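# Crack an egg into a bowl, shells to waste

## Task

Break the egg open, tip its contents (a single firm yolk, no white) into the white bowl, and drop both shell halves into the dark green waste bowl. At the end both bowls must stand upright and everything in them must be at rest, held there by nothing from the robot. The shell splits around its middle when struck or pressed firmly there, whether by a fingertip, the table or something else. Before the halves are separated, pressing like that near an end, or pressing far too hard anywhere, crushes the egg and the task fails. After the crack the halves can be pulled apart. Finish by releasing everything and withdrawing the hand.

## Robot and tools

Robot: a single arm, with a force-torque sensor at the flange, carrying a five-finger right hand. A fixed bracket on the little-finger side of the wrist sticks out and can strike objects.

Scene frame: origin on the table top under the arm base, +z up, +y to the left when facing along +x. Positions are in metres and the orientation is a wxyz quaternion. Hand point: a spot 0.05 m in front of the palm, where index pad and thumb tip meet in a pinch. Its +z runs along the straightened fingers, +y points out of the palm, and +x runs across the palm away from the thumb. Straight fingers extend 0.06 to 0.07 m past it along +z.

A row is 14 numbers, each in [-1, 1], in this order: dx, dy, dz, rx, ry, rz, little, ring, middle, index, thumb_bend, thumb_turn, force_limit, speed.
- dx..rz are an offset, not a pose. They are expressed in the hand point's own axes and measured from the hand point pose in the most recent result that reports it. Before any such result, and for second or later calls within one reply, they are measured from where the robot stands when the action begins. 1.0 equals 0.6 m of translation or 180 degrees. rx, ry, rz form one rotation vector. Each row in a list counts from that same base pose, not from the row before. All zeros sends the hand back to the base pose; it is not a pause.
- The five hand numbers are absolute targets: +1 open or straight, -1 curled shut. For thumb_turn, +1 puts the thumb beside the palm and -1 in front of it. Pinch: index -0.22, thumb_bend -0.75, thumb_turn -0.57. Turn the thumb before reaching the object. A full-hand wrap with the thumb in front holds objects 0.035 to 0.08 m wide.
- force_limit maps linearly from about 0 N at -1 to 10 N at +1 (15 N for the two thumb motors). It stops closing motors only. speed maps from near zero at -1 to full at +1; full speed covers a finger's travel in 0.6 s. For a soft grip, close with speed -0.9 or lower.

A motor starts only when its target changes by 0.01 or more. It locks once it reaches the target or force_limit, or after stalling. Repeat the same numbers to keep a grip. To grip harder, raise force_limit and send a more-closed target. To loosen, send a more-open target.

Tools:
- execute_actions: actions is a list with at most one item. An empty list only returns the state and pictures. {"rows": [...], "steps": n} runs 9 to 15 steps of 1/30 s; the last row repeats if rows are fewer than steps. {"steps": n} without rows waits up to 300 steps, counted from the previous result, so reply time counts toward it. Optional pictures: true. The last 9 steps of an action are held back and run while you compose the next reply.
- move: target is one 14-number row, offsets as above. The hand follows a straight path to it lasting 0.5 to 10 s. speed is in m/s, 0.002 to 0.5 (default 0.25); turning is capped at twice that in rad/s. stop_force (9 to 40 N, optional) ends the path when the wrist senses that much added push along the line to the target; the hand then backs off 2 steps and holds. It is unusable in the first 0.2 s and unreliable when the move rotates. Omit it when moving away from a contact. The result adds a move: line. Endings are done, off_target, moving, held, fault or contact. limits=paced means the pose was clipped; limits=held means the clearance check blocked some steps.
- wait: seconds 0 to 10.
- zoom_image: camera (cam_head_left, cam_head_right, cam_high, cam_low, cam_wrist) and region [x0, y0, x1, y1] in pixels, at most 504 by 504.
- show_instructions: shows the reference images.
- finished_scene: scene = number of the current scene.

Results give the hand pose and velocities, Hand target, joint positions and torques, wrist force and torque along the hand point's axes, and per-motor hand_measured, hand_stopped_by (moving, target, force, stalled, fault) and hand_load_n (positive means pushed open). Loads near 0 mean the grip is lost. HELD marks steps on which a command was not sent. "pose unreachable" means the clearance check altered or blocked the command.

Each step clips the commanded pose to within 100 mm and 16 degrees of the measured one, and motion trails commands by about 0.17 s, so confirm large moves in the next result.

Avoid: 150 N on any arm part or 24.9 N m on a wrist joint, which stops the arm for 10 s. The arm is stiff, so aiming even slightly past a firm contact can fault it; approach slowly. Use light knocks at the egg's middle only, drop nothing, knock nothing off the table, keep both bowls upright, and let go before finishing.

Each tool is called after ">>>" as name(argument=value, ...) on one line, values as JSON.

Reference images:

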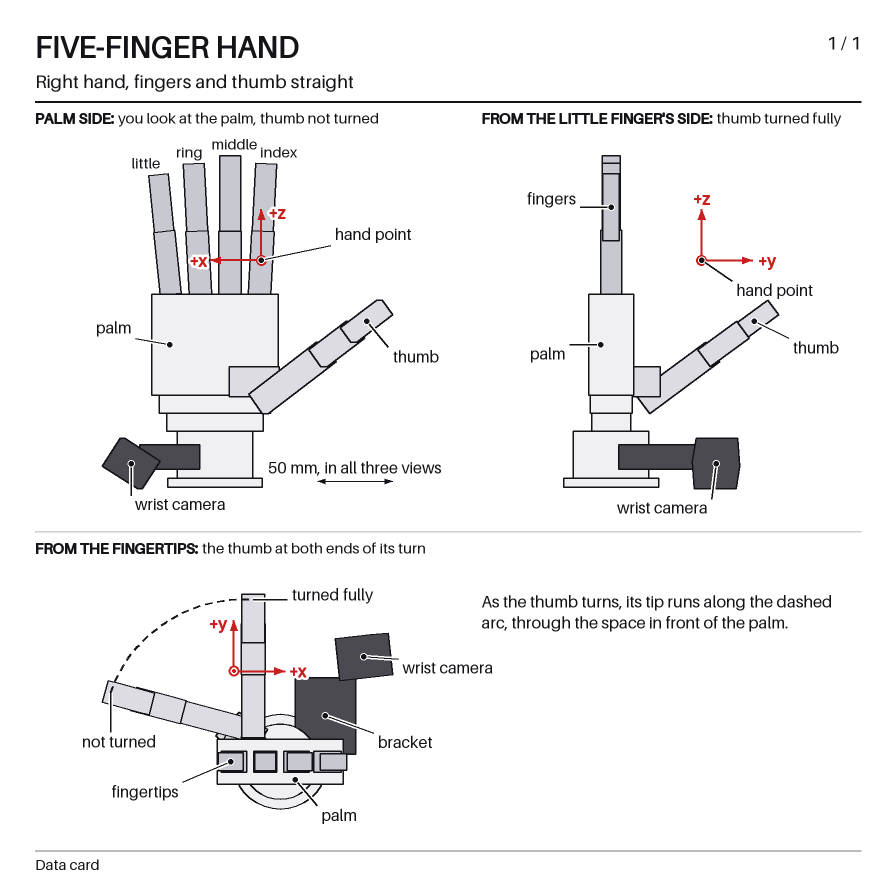

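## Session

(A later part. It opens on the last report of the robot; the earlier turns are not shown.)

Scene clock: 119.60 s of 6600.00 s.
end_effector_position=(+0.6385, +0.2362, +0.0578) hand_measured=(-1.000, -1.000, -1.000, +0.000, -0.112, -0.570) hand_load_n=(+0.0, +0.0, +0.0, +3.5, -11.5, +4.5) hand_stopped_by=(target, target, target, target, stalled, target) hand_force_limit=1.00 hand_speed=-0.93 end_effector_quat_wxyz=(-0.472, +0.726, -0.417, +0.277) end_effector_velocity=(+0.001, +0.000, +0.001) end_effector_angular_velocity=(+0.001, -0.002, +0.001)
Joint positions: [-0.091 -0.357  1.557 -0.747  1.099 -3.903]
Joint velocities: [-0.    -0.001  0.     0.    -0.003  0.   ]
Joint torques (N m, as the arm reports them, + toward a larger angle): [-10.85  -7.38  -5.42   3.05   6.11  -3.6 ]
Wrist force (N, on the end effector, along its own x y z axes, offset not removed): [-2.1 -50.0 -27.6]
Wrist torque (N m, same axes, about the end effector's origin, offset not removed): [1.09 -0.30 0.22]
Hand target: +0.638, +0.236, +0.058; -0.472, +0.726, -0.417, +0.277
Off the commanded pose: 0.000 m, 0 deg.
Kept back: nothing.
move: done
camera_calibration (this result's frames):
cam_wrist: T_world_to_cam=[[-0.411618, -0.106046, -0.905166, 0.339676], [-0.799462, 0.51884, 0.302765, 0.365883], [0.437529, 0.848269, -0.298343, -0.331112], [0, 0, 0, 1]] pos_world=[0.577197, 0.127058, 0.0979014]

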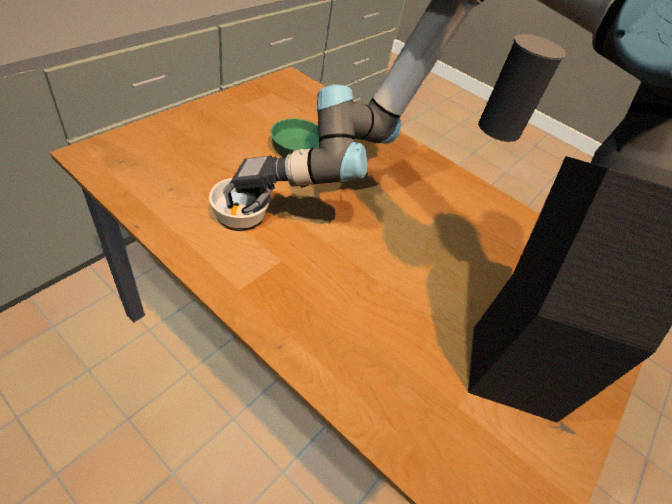

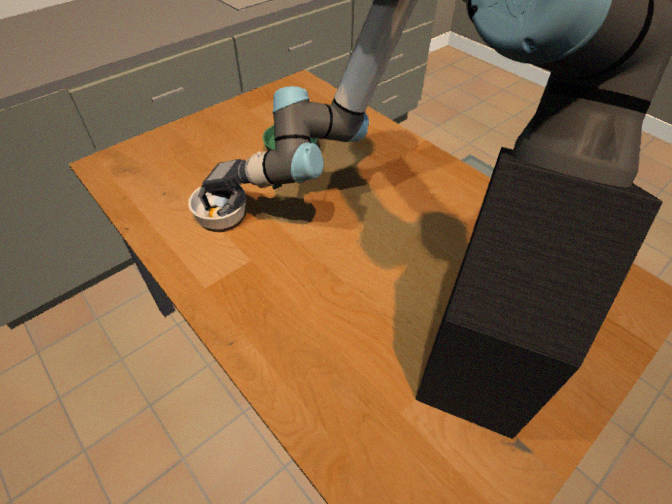

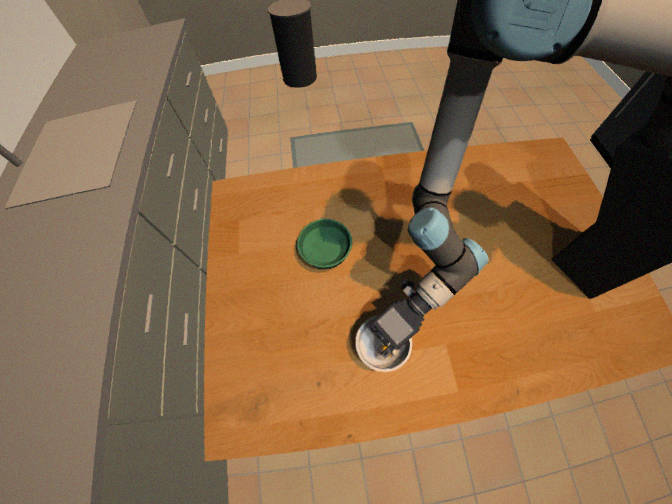

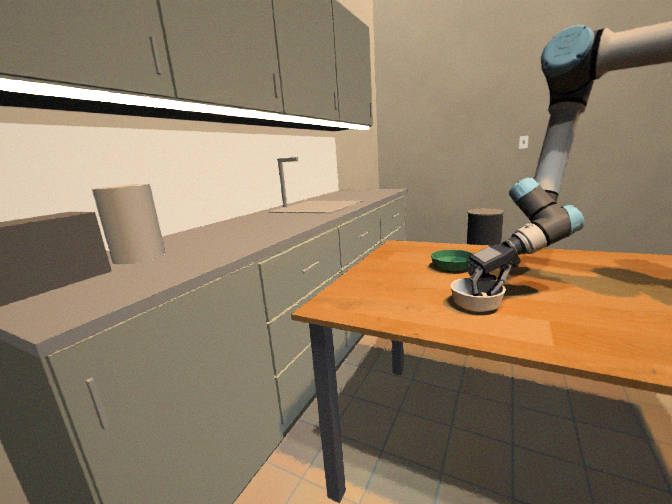

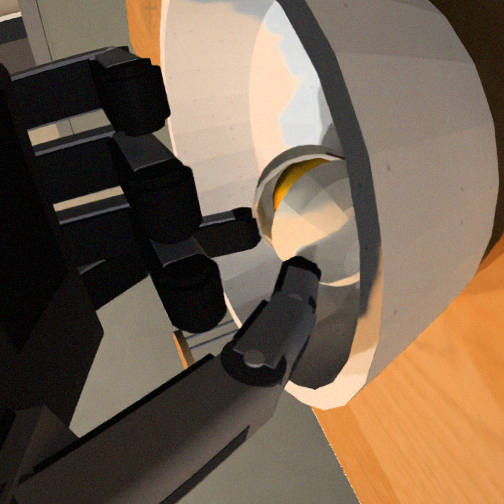

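>>> move(target=[0,-0.002,-0.001,0,0,0,-1,-1,-1,0.12,-0.1,-0.57,1,-0.93], speed=0.002)

>>> move(target=[0,-0.07,-0.03,-0.11,0,0,-1,-1,-1,0.12,-0.1,-0.57,1,-0.93], speed=0.08)

Scene clock: 121.13 s of 6600.00 s.
end_effector_position=(+0.6384, +0.2361, +0.0591) hand_measured=(-1.000, -1.000, -1.000, +0.120, -0.112, -0.570) hand_load_n=(+0.0, +0.0, +0.0, +0.0, -0.5, +0.0) hand_stopped_by=(target, target, target, target, stalled, target) hand_force_limit=1.00 hand_speed=-0.93 end_effector_quat_wxyz=(-0.472, +0.726, -0.417, +0.277) end_effector_velocity=(-0.001, +0.001, -0.001) end_effector_angular_velocity=(+0.001, +0.002, +0.001)
Joint positions: [-0.09  -0.36   1.56  -0.747  1.1   -3.902]
Joint velocities: [-0.     0.001  0.001  0.001 -0.001 -0.   ]
Joint torques (N m, as the arm reports them, + toward a larger angle): [ 35.35 -47.95   6.49  -0.47   1.07   1.78]
Wrist force (N, on the end effector, along its own x y z axes, offset not removed): [0.8 2.6 -5.3]
Wrist torque (N m, same axes, about the end effector's origin, offset not removed): [1.01 0.24 0.15]
Hand target: +0.638, +0.236, +0.059; -0.472, +0.726, -0.417, +0.277
Off the commanded pose: 0.000 m, 0 deg.
Kept back: nothing.
move: done
camera_calibration (this result's frames):
cam_wrist: T_world_to_cam=[[-0.411633, -0.106047, -0.905159, 0.34086], [-0.79945, 0.518854, 0.302772, 0.365433], [0.437537, 0.84826, -0.298357, -0.330659], [0, 0, 0, 1]] pos_world=[0.57713, 0.127026, 0.099235]

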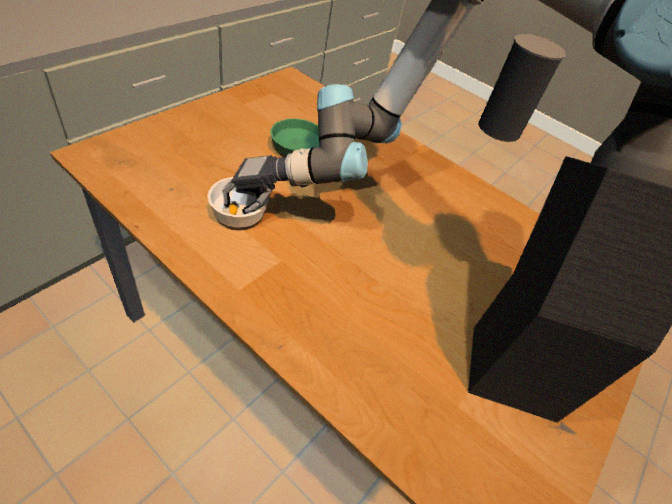

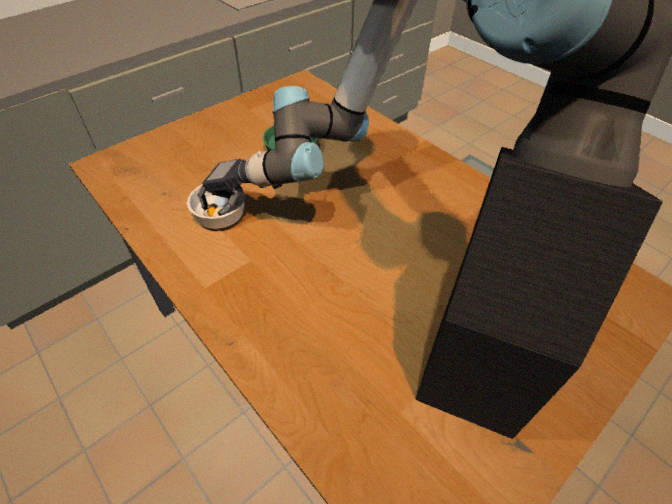

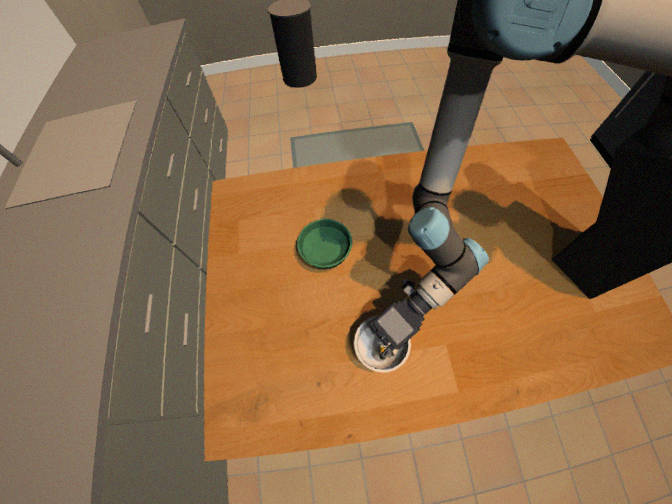

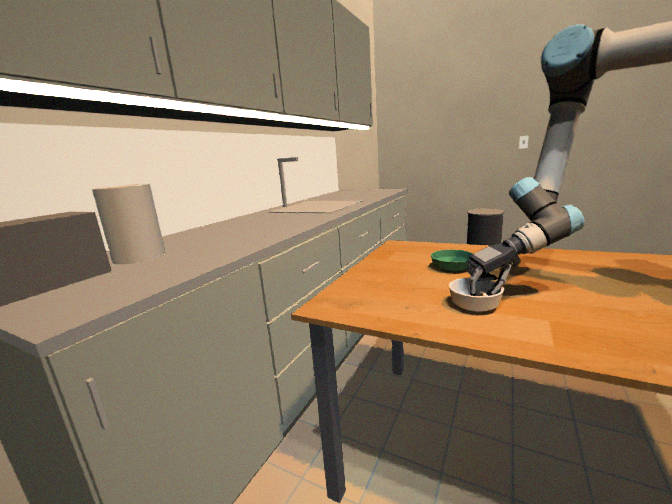

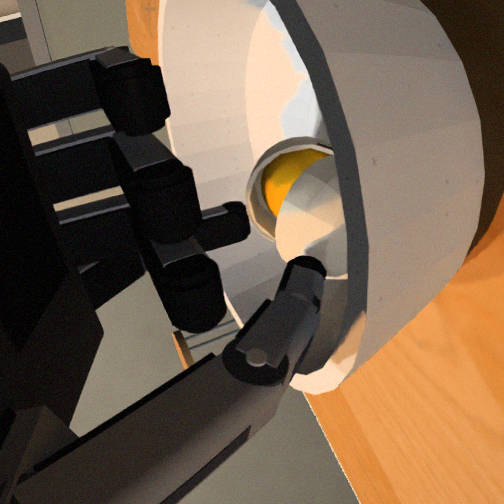

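Scene clock: 123.63 s of 6600.00 s.
end_effector_position=(+0.6386, +0.2366, +0.1046) hand_measured=(-1.000, -1.000, -1.000, +0.120, -0.112, -0.570) hand_load_n=(+0.0, +0.0, +0.0, +0.0, +0.0, +0.0) hand_stopped_by=(target, target, target, target, stalled, target) hand_force_limit=1.00 hand_speed=-0.93 end_effector_quat_wxyz=(-0.341, +0.796, -0.458, +0.202) end_effector_velocity=(-0.001, +0.001, +0.001) end_effector_angular_velocity=(-0.005, +0.014, +0.001)
Joint positions: [ 0.067 -0.449  1.417 -0.279  1.469 -3.888]
Joint velocities: [ 0.006  0.001 -0.011  0.023  0.012  0.003]
Joint torques (N m, as the arm reports them, + toward a larger angle): [ 37.89 -47.35 -12.79   2.64   1.67   1.62]
Wrist force (N, on the end effector, along its own x y z axes, offset not removed): [1.8 0.6 -1.9]
Wrist torque (N m, same axes, about the end effector's origin, offset not removed): [0.03 -0.17 0.08]
Hand target: +0.639, +0.237, +0.105; -0.341, +0.796, -0.458, +0.201
Off the commanded pose: 0.000 m, 0 deg.
Kept back: nothing.
move: done
camera_calibration (this result's frames):
cam_wrist: T_world_to_cam=[[-0.655582, -0.245262, -0.714184, 0.550897], [-0.687689, 0.584596, 0.430502, 0.251262], [0.311923, 0.773366, -0.551914, -0.19304], [0, 0, 0, 1]] pos_world=[0.594162, 0.137518, 0.178732]

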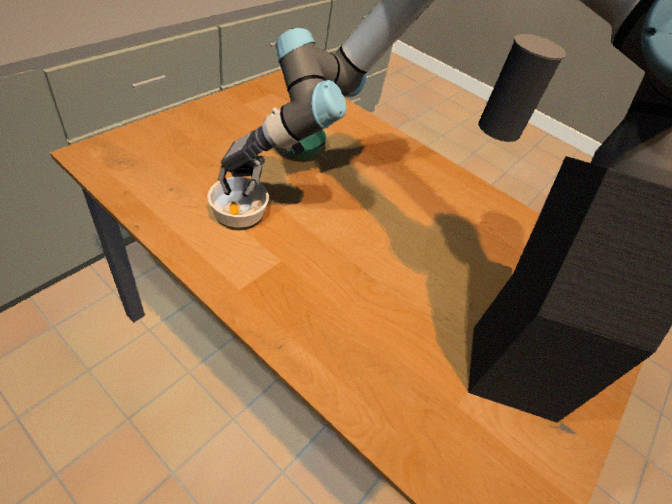

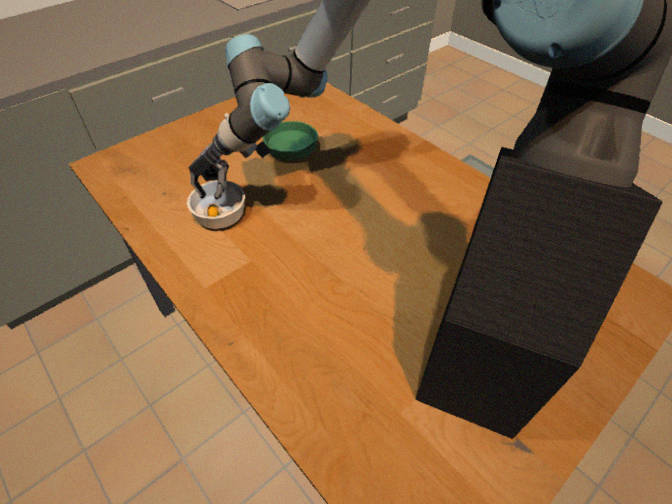

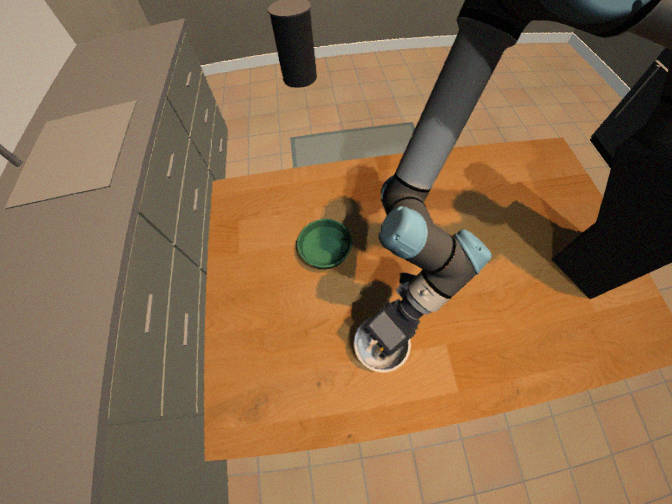

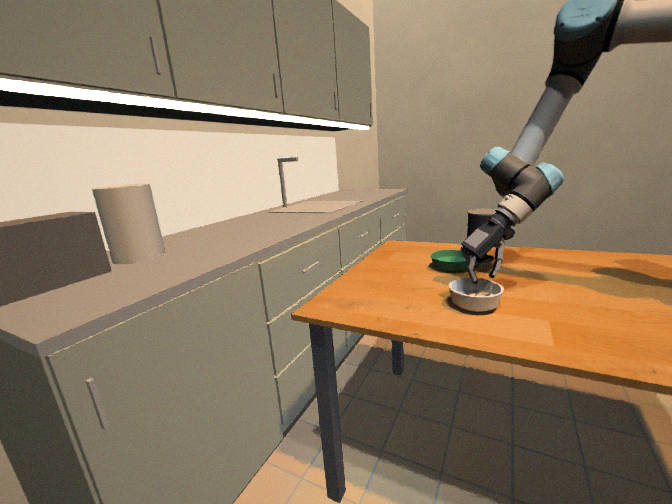

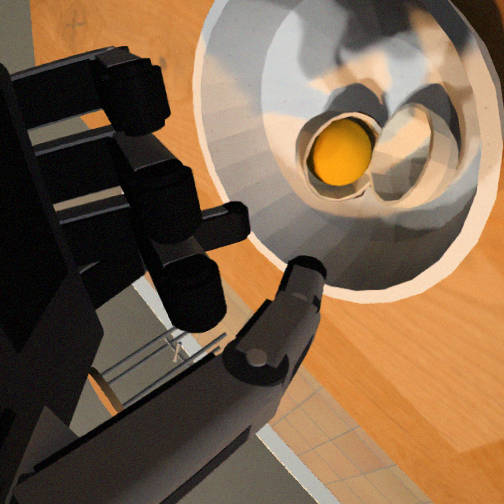

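Apart. Let it settle.

>>> execute_actions(actions=[{"steps":40}], pictures=true)

>>> zoom_image(camera="cam_head_right", region=[170,150,270,240])

Scene clock: 124.97 s of 6600.00 s.
end_effector_position=(+0.6386, +0.2366, +0.1048) hand_measured=(-1.000, -1.000, -1.000, +0.120, -0.112, -0.570) hand_load_n=(+0.0, +0.0, +0.0, +0.0, +0.0, +0.0) hand_stopped_by=(target, target, target, target, stalled, target) hand_force_limit=1.00 hand_speed=-0.93 end_effector_quat_wxyz=(-0.341, +0.796, -0.458, +0.201) end_effector_velocity=(-0.001, +0.000, -0.000) end_effector_angular_velocity=(-0.000, +0.001, +0.001)
Joint positions: [ 0.067 -0.449  1.416 -0.276  1.471 -3.887]
Joint velocities: [ 0.     0.001 -0.     0.001  0.    -0.   ]
Joint torques (N m, as the arm reports them, + toward a larger angle): [ 38.28 -37.13  -9.78   2.42   1.7    1.75]
Wrist force (N, on the end effector, along its own x y z axes, offset not removed): [-1.4 3.8 -2.0]
Wrist torque (N m, same axes, about the end effector's origin, offset not removed): [0.75 0.33 -0.14]
Hand target: +0.639, +0.237, +0.105; -0.341, +0.796, -0.458, +0.201
Off the commanded pose: 0.000 m, 0 deg.
Kept back: nothing.
Steps of this call (steps 1 to 40: nothing new was sent). Readings (end_effector_position | what the end effector reports):
1: (+0.6386, +0.2366, +0.1047) | hand_measured=(-1.000, -1.000, -1.000, +0.120, -0.112, -0.570) hand_load_n=(+0.0, +0.0, +0.0, +0.0, +0.0, +0.0) hand_stopped_by=(target, target, target, target, stalled, target) hand_force_limit=1.00 hand_speed=-0.93
2: (+0.6386, +0.2366, +0.1047) | hand_measured=(-1.000, -1.000, -1.000, +0.120, -0.112, -0.570) hand_load_n=(+0.0, +0.0, +0.0, +0.0, +0.0, +0.0) hand_stopped_by=(target, target, target, target, stalled, target) hand_force_limit=1.00 hand_speed=-0.93
4: (+0.6386, +0.2366, +0.1048) | hand_measured=(-1.000, -1.000, -1.000, +0.120, -0.112, -0.570) hand_load_n=(+0.0, +0.0, +0.0, +0.0, +0.0, +0.0) hand_stopped_by=(target, target, target, target, stalled, target) hand_force_limit=1.00 hand_speed=-0.93
8: (+0.6386, +0.2366, +0.1048) | hand_measured=(-1.000, -1.000, -1.000, +0.120, -0.112, -0.570) hand_load_n=(+0.0, +0.0, +0.0, +0.0, +0.0, +0.0) hand_stopped_by=(target, target, target, target, stalled, target) hand_force_limit=1.00 hand_speed=-0.93
40: the state above
camera_calibration (this result's frames):
cam_wrist: T_world_to_cam=[[-0.656588, -0.245781, -0.71308, 0.551649], [-0.687098, 0.584868, 0.431075, 0.25068], [0.311108, 0.772995, -0.552893, -0.192271], [0, 0, 0, 1]] pos_world=[0.594265, 0.137595, 0.179003]

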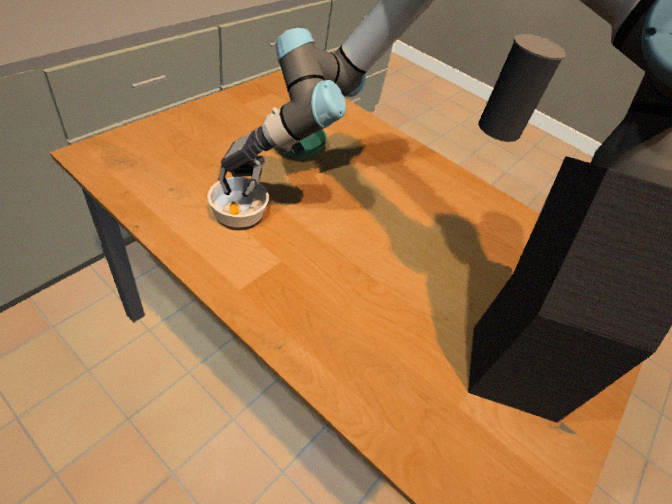

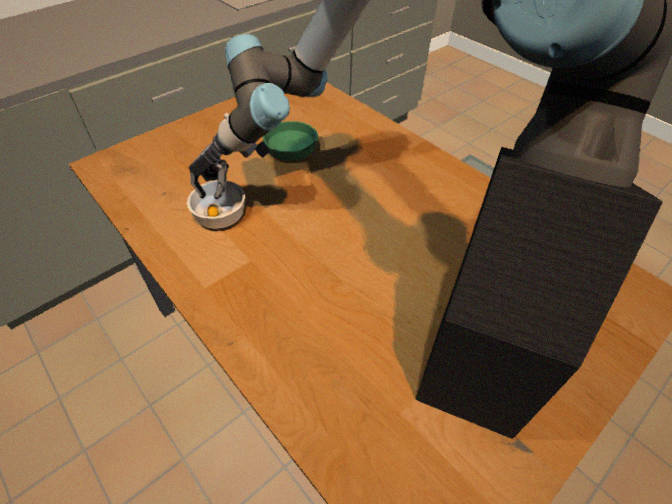

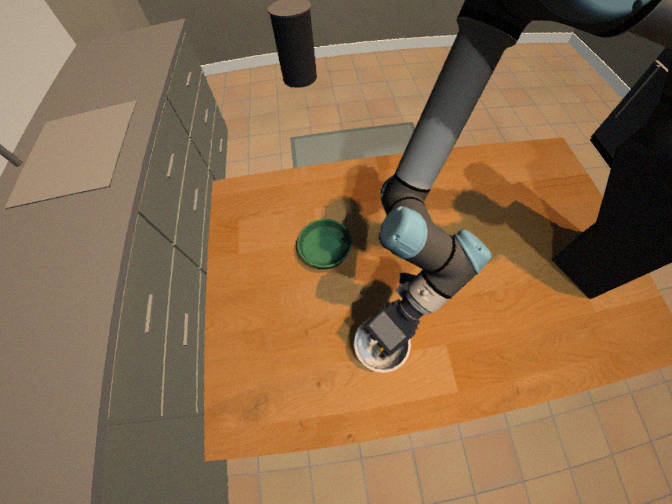

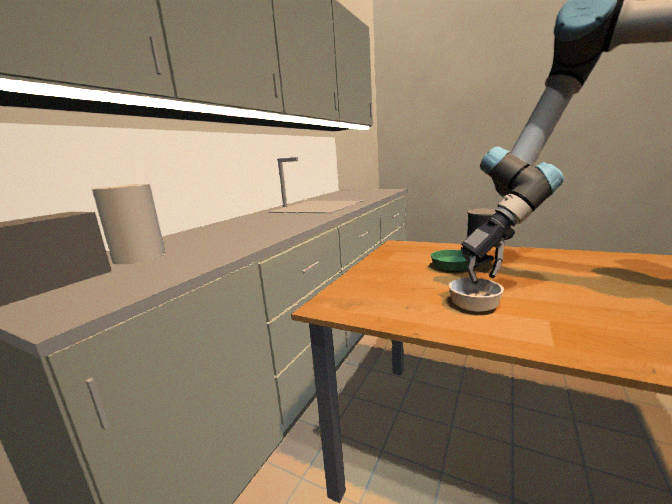

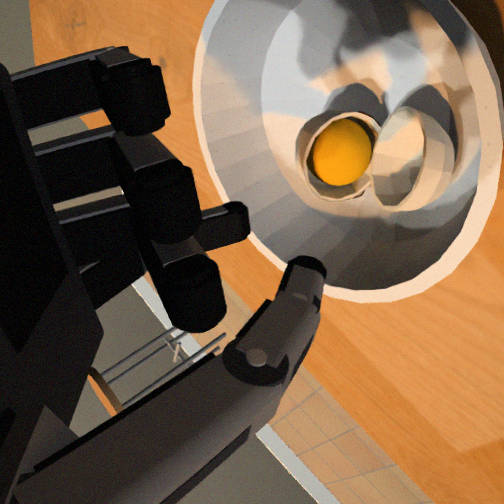

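Region (170, 150, 270, 240) of cam_head_right's 672x504 image, scaled by 5.040, with more detail than that image has; it fills the top 454 rows of this view, and the rest is white.

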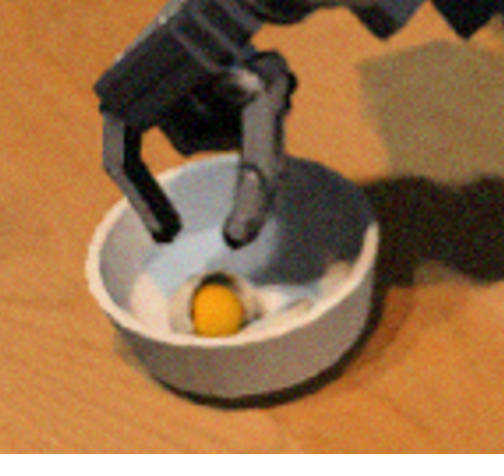

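>>> move(target=[0.018,0.085,0.007,0,0,0,-1,-1,-1,-0.05,-0.45,-0.57,-0.3,0], speed=0.1)

>>> move(target=[0,0.03,0.028,0,0,0,-1,-1,-1,-0.05,-0.45,-0.57,-0.3,0], speed=0.015, stop_force=10)

>>> zoom_image(camera="cam_head_left", region=[190,140,300,240])

Scene clock: 126.67 s of 6600.00 s.
end_effector_position=(+0.6165, +0.2111, +0.0651) hand_measured=(-1.000, -1.000, -1.000, -0.050, -0.450, -0.570) hand_load_n=(+0.0, +0.0, +0.0, +0.0, +0.0, +0.0) hand_stopped_by=(target, target, target, target, target, target) hand_force_limit=-0.30 hand_speed=0.00 end_effector_quat_wxyz=(-0.341, +0.796, -0.458, +0.201) end_effector_velocity=(-0.001, -0.001, -0.002) end_effector_angular_velocity=(-0.001, +0.001, -0.001)
Joint positions: [-0.012 -0.418  1.465 -0.35   1.41  -3.938]
Joint velocities: [-0.004  0.002  0.002 -0.003 -0.002 -0.002]
Joint torques (N m, as the arm reports them, + toward a larger angle): [ 11.12 -36.12   3.42  -0.42  -3.03  -1.07]
Wrist force (N, on the end effector, along its own x y z axes, offset not removed): [-0.8 1.5 0.1]
Wrist torque (N m, same axes, about the end effector's origin, offset not removed): [0.12 0.01 0.09]
Hand target: +0.616, +0.211, +0.065; -0.341, +0.796, -0.458, +0.201
Off the commanded pose: 0.000 m, 0 deg.
Kept back: nothing.
move: done
camera_calibration (this result's frames):
cam_wrist: T_world_to_cam=[[-0.656639, -0.245887, -0.712997, 0.502641], [-0.687092, 0.584872, 0.43108, 0.267521], [0.311015, 0.772959, -0.552996, -0.187565], [0, 0, 0, 1]] pos_world=[0.572201, 0.112107, 0.139335]

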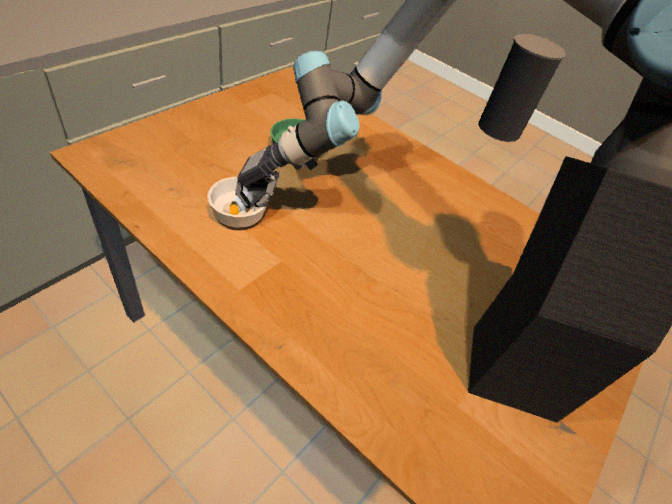

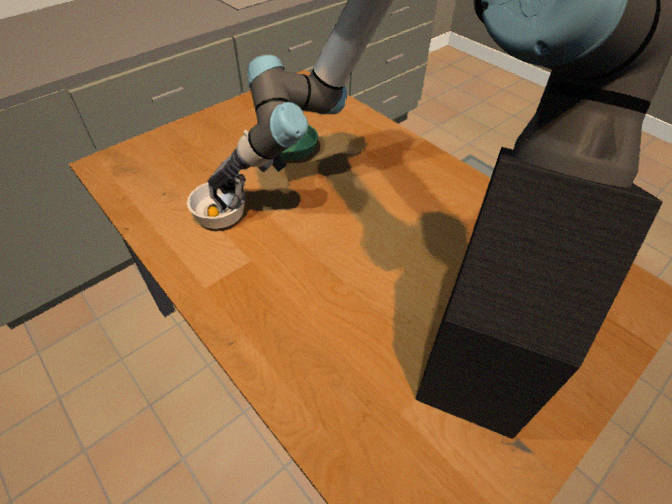

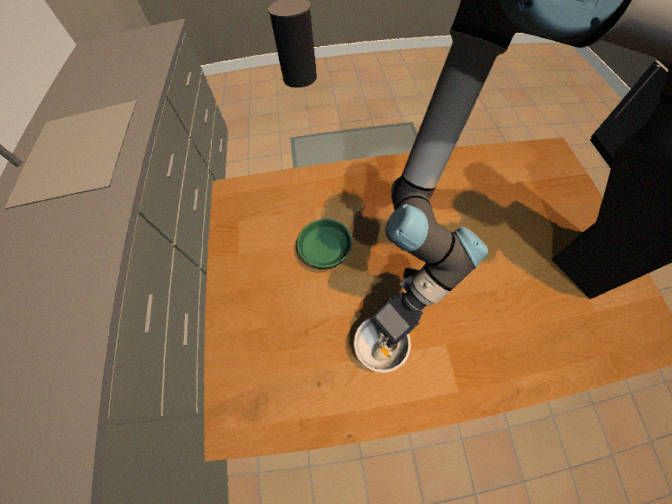

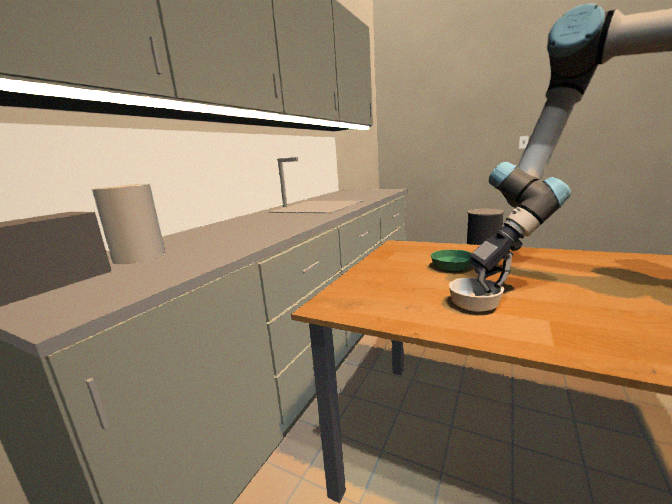

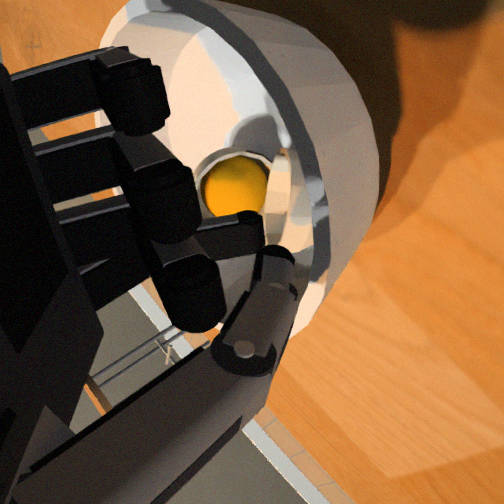

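Scene clock: 128.43 s of 6600.00 s.
end_effector_position=(+0.6166, +0.2107, +0.0444) hand_measured=(-1.000, -1.000, -1.000, -0.050, -0.454, -0.570) hand_load_n=(+0.0, +0.0, +0.0, +0.0, -4.5, +1.0) hand_stopped_by=(target, target, target, target, target, target) hand_force_limit=-0.30 hand_speed=0.00 end_effector_quat_wxyz=(-0.341, +0.796, -0.458, +0.201) end_effector_velocity=(+0.001, +0.000, +0.005) end_effector_angular_velocity=(+0.000, -0.002, -0.002)
Joint positions: [-0.028 -0.377  1.434 -0.359  1.398 -3.949]
Joint velocities: [ 0.004 -0.01   0.008 -0.001  0.003  0.004]
Joint torques (N m, as the arm reports them, + toward a larger angle): [ 32.6  -43.34   3.82   1.65   2.75   1.26]
Wrist force (N, on the end effector, along its own x y z axes, offset not removed): [1.6 -11.1 -14.4]
Wrist torque (N m, same axes, about the end effector's origin, offset not removed): [-0.16 -0.16 0.03]
Hand target: +0.616, +0.211, +0.045; -0.341, +0.796, -0.458, +0.201
Off the commanded pose: 0.004 m, 0 deg.
Kept back: nothing.
move: contact
camera_calibration (this result's frames):
cam_wrist: T_world_to_cam=[[-0.656487, -0.245927, -0.713124, 0.487789], [-0.687106, 0.585089, 0.430762, 0.276698], [0.311305, 0.772781, -0.553081, -0.198833], [0, 0, 0, 1]] pos_world=[0.572246, 0.111722, 0.118693]

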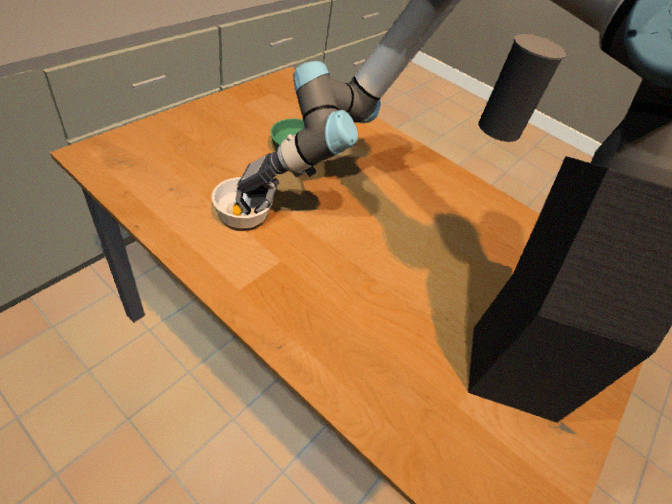

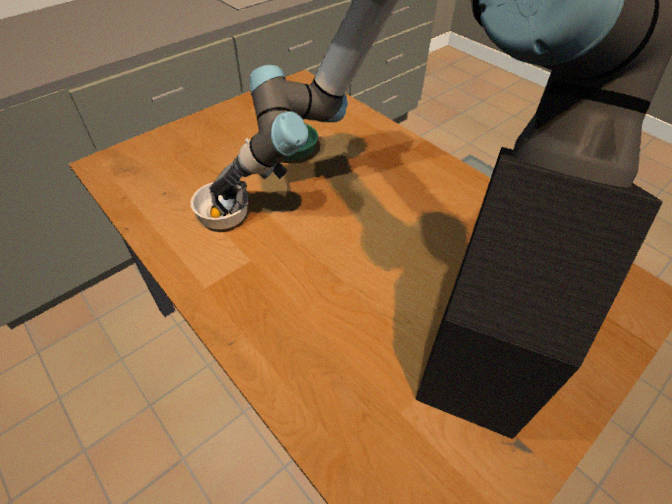

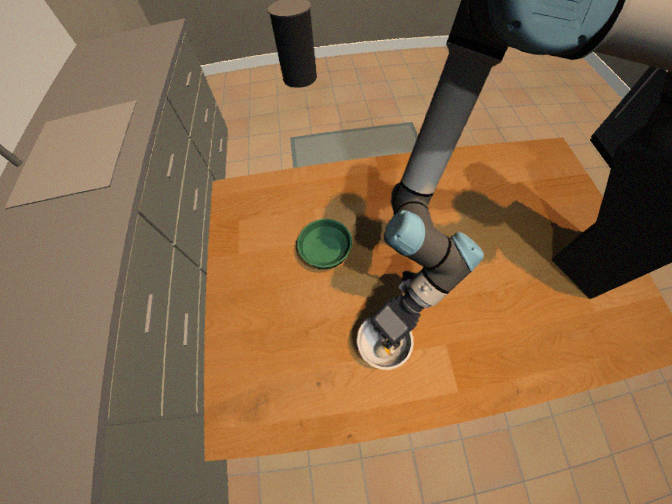

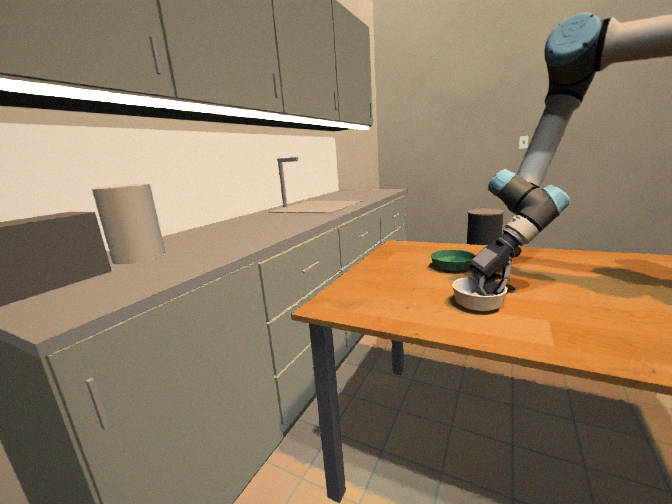

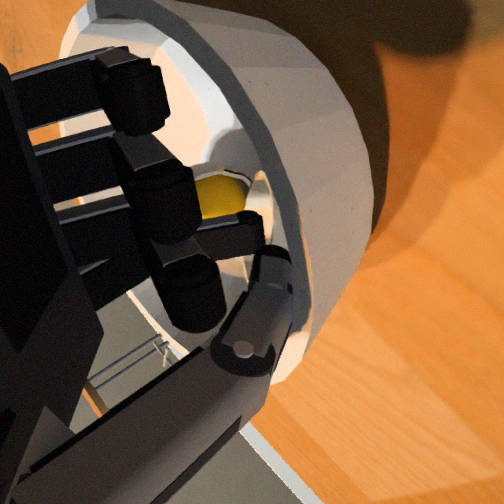

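Region (190, 140, 300, 240) of cam_head_left's 672x504 image, scaled by 4.582, with more detail than that image has; it fills the top 458 rows of this view, and the rest is white.

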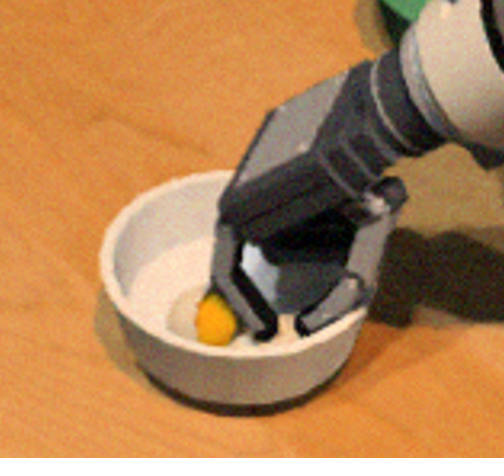

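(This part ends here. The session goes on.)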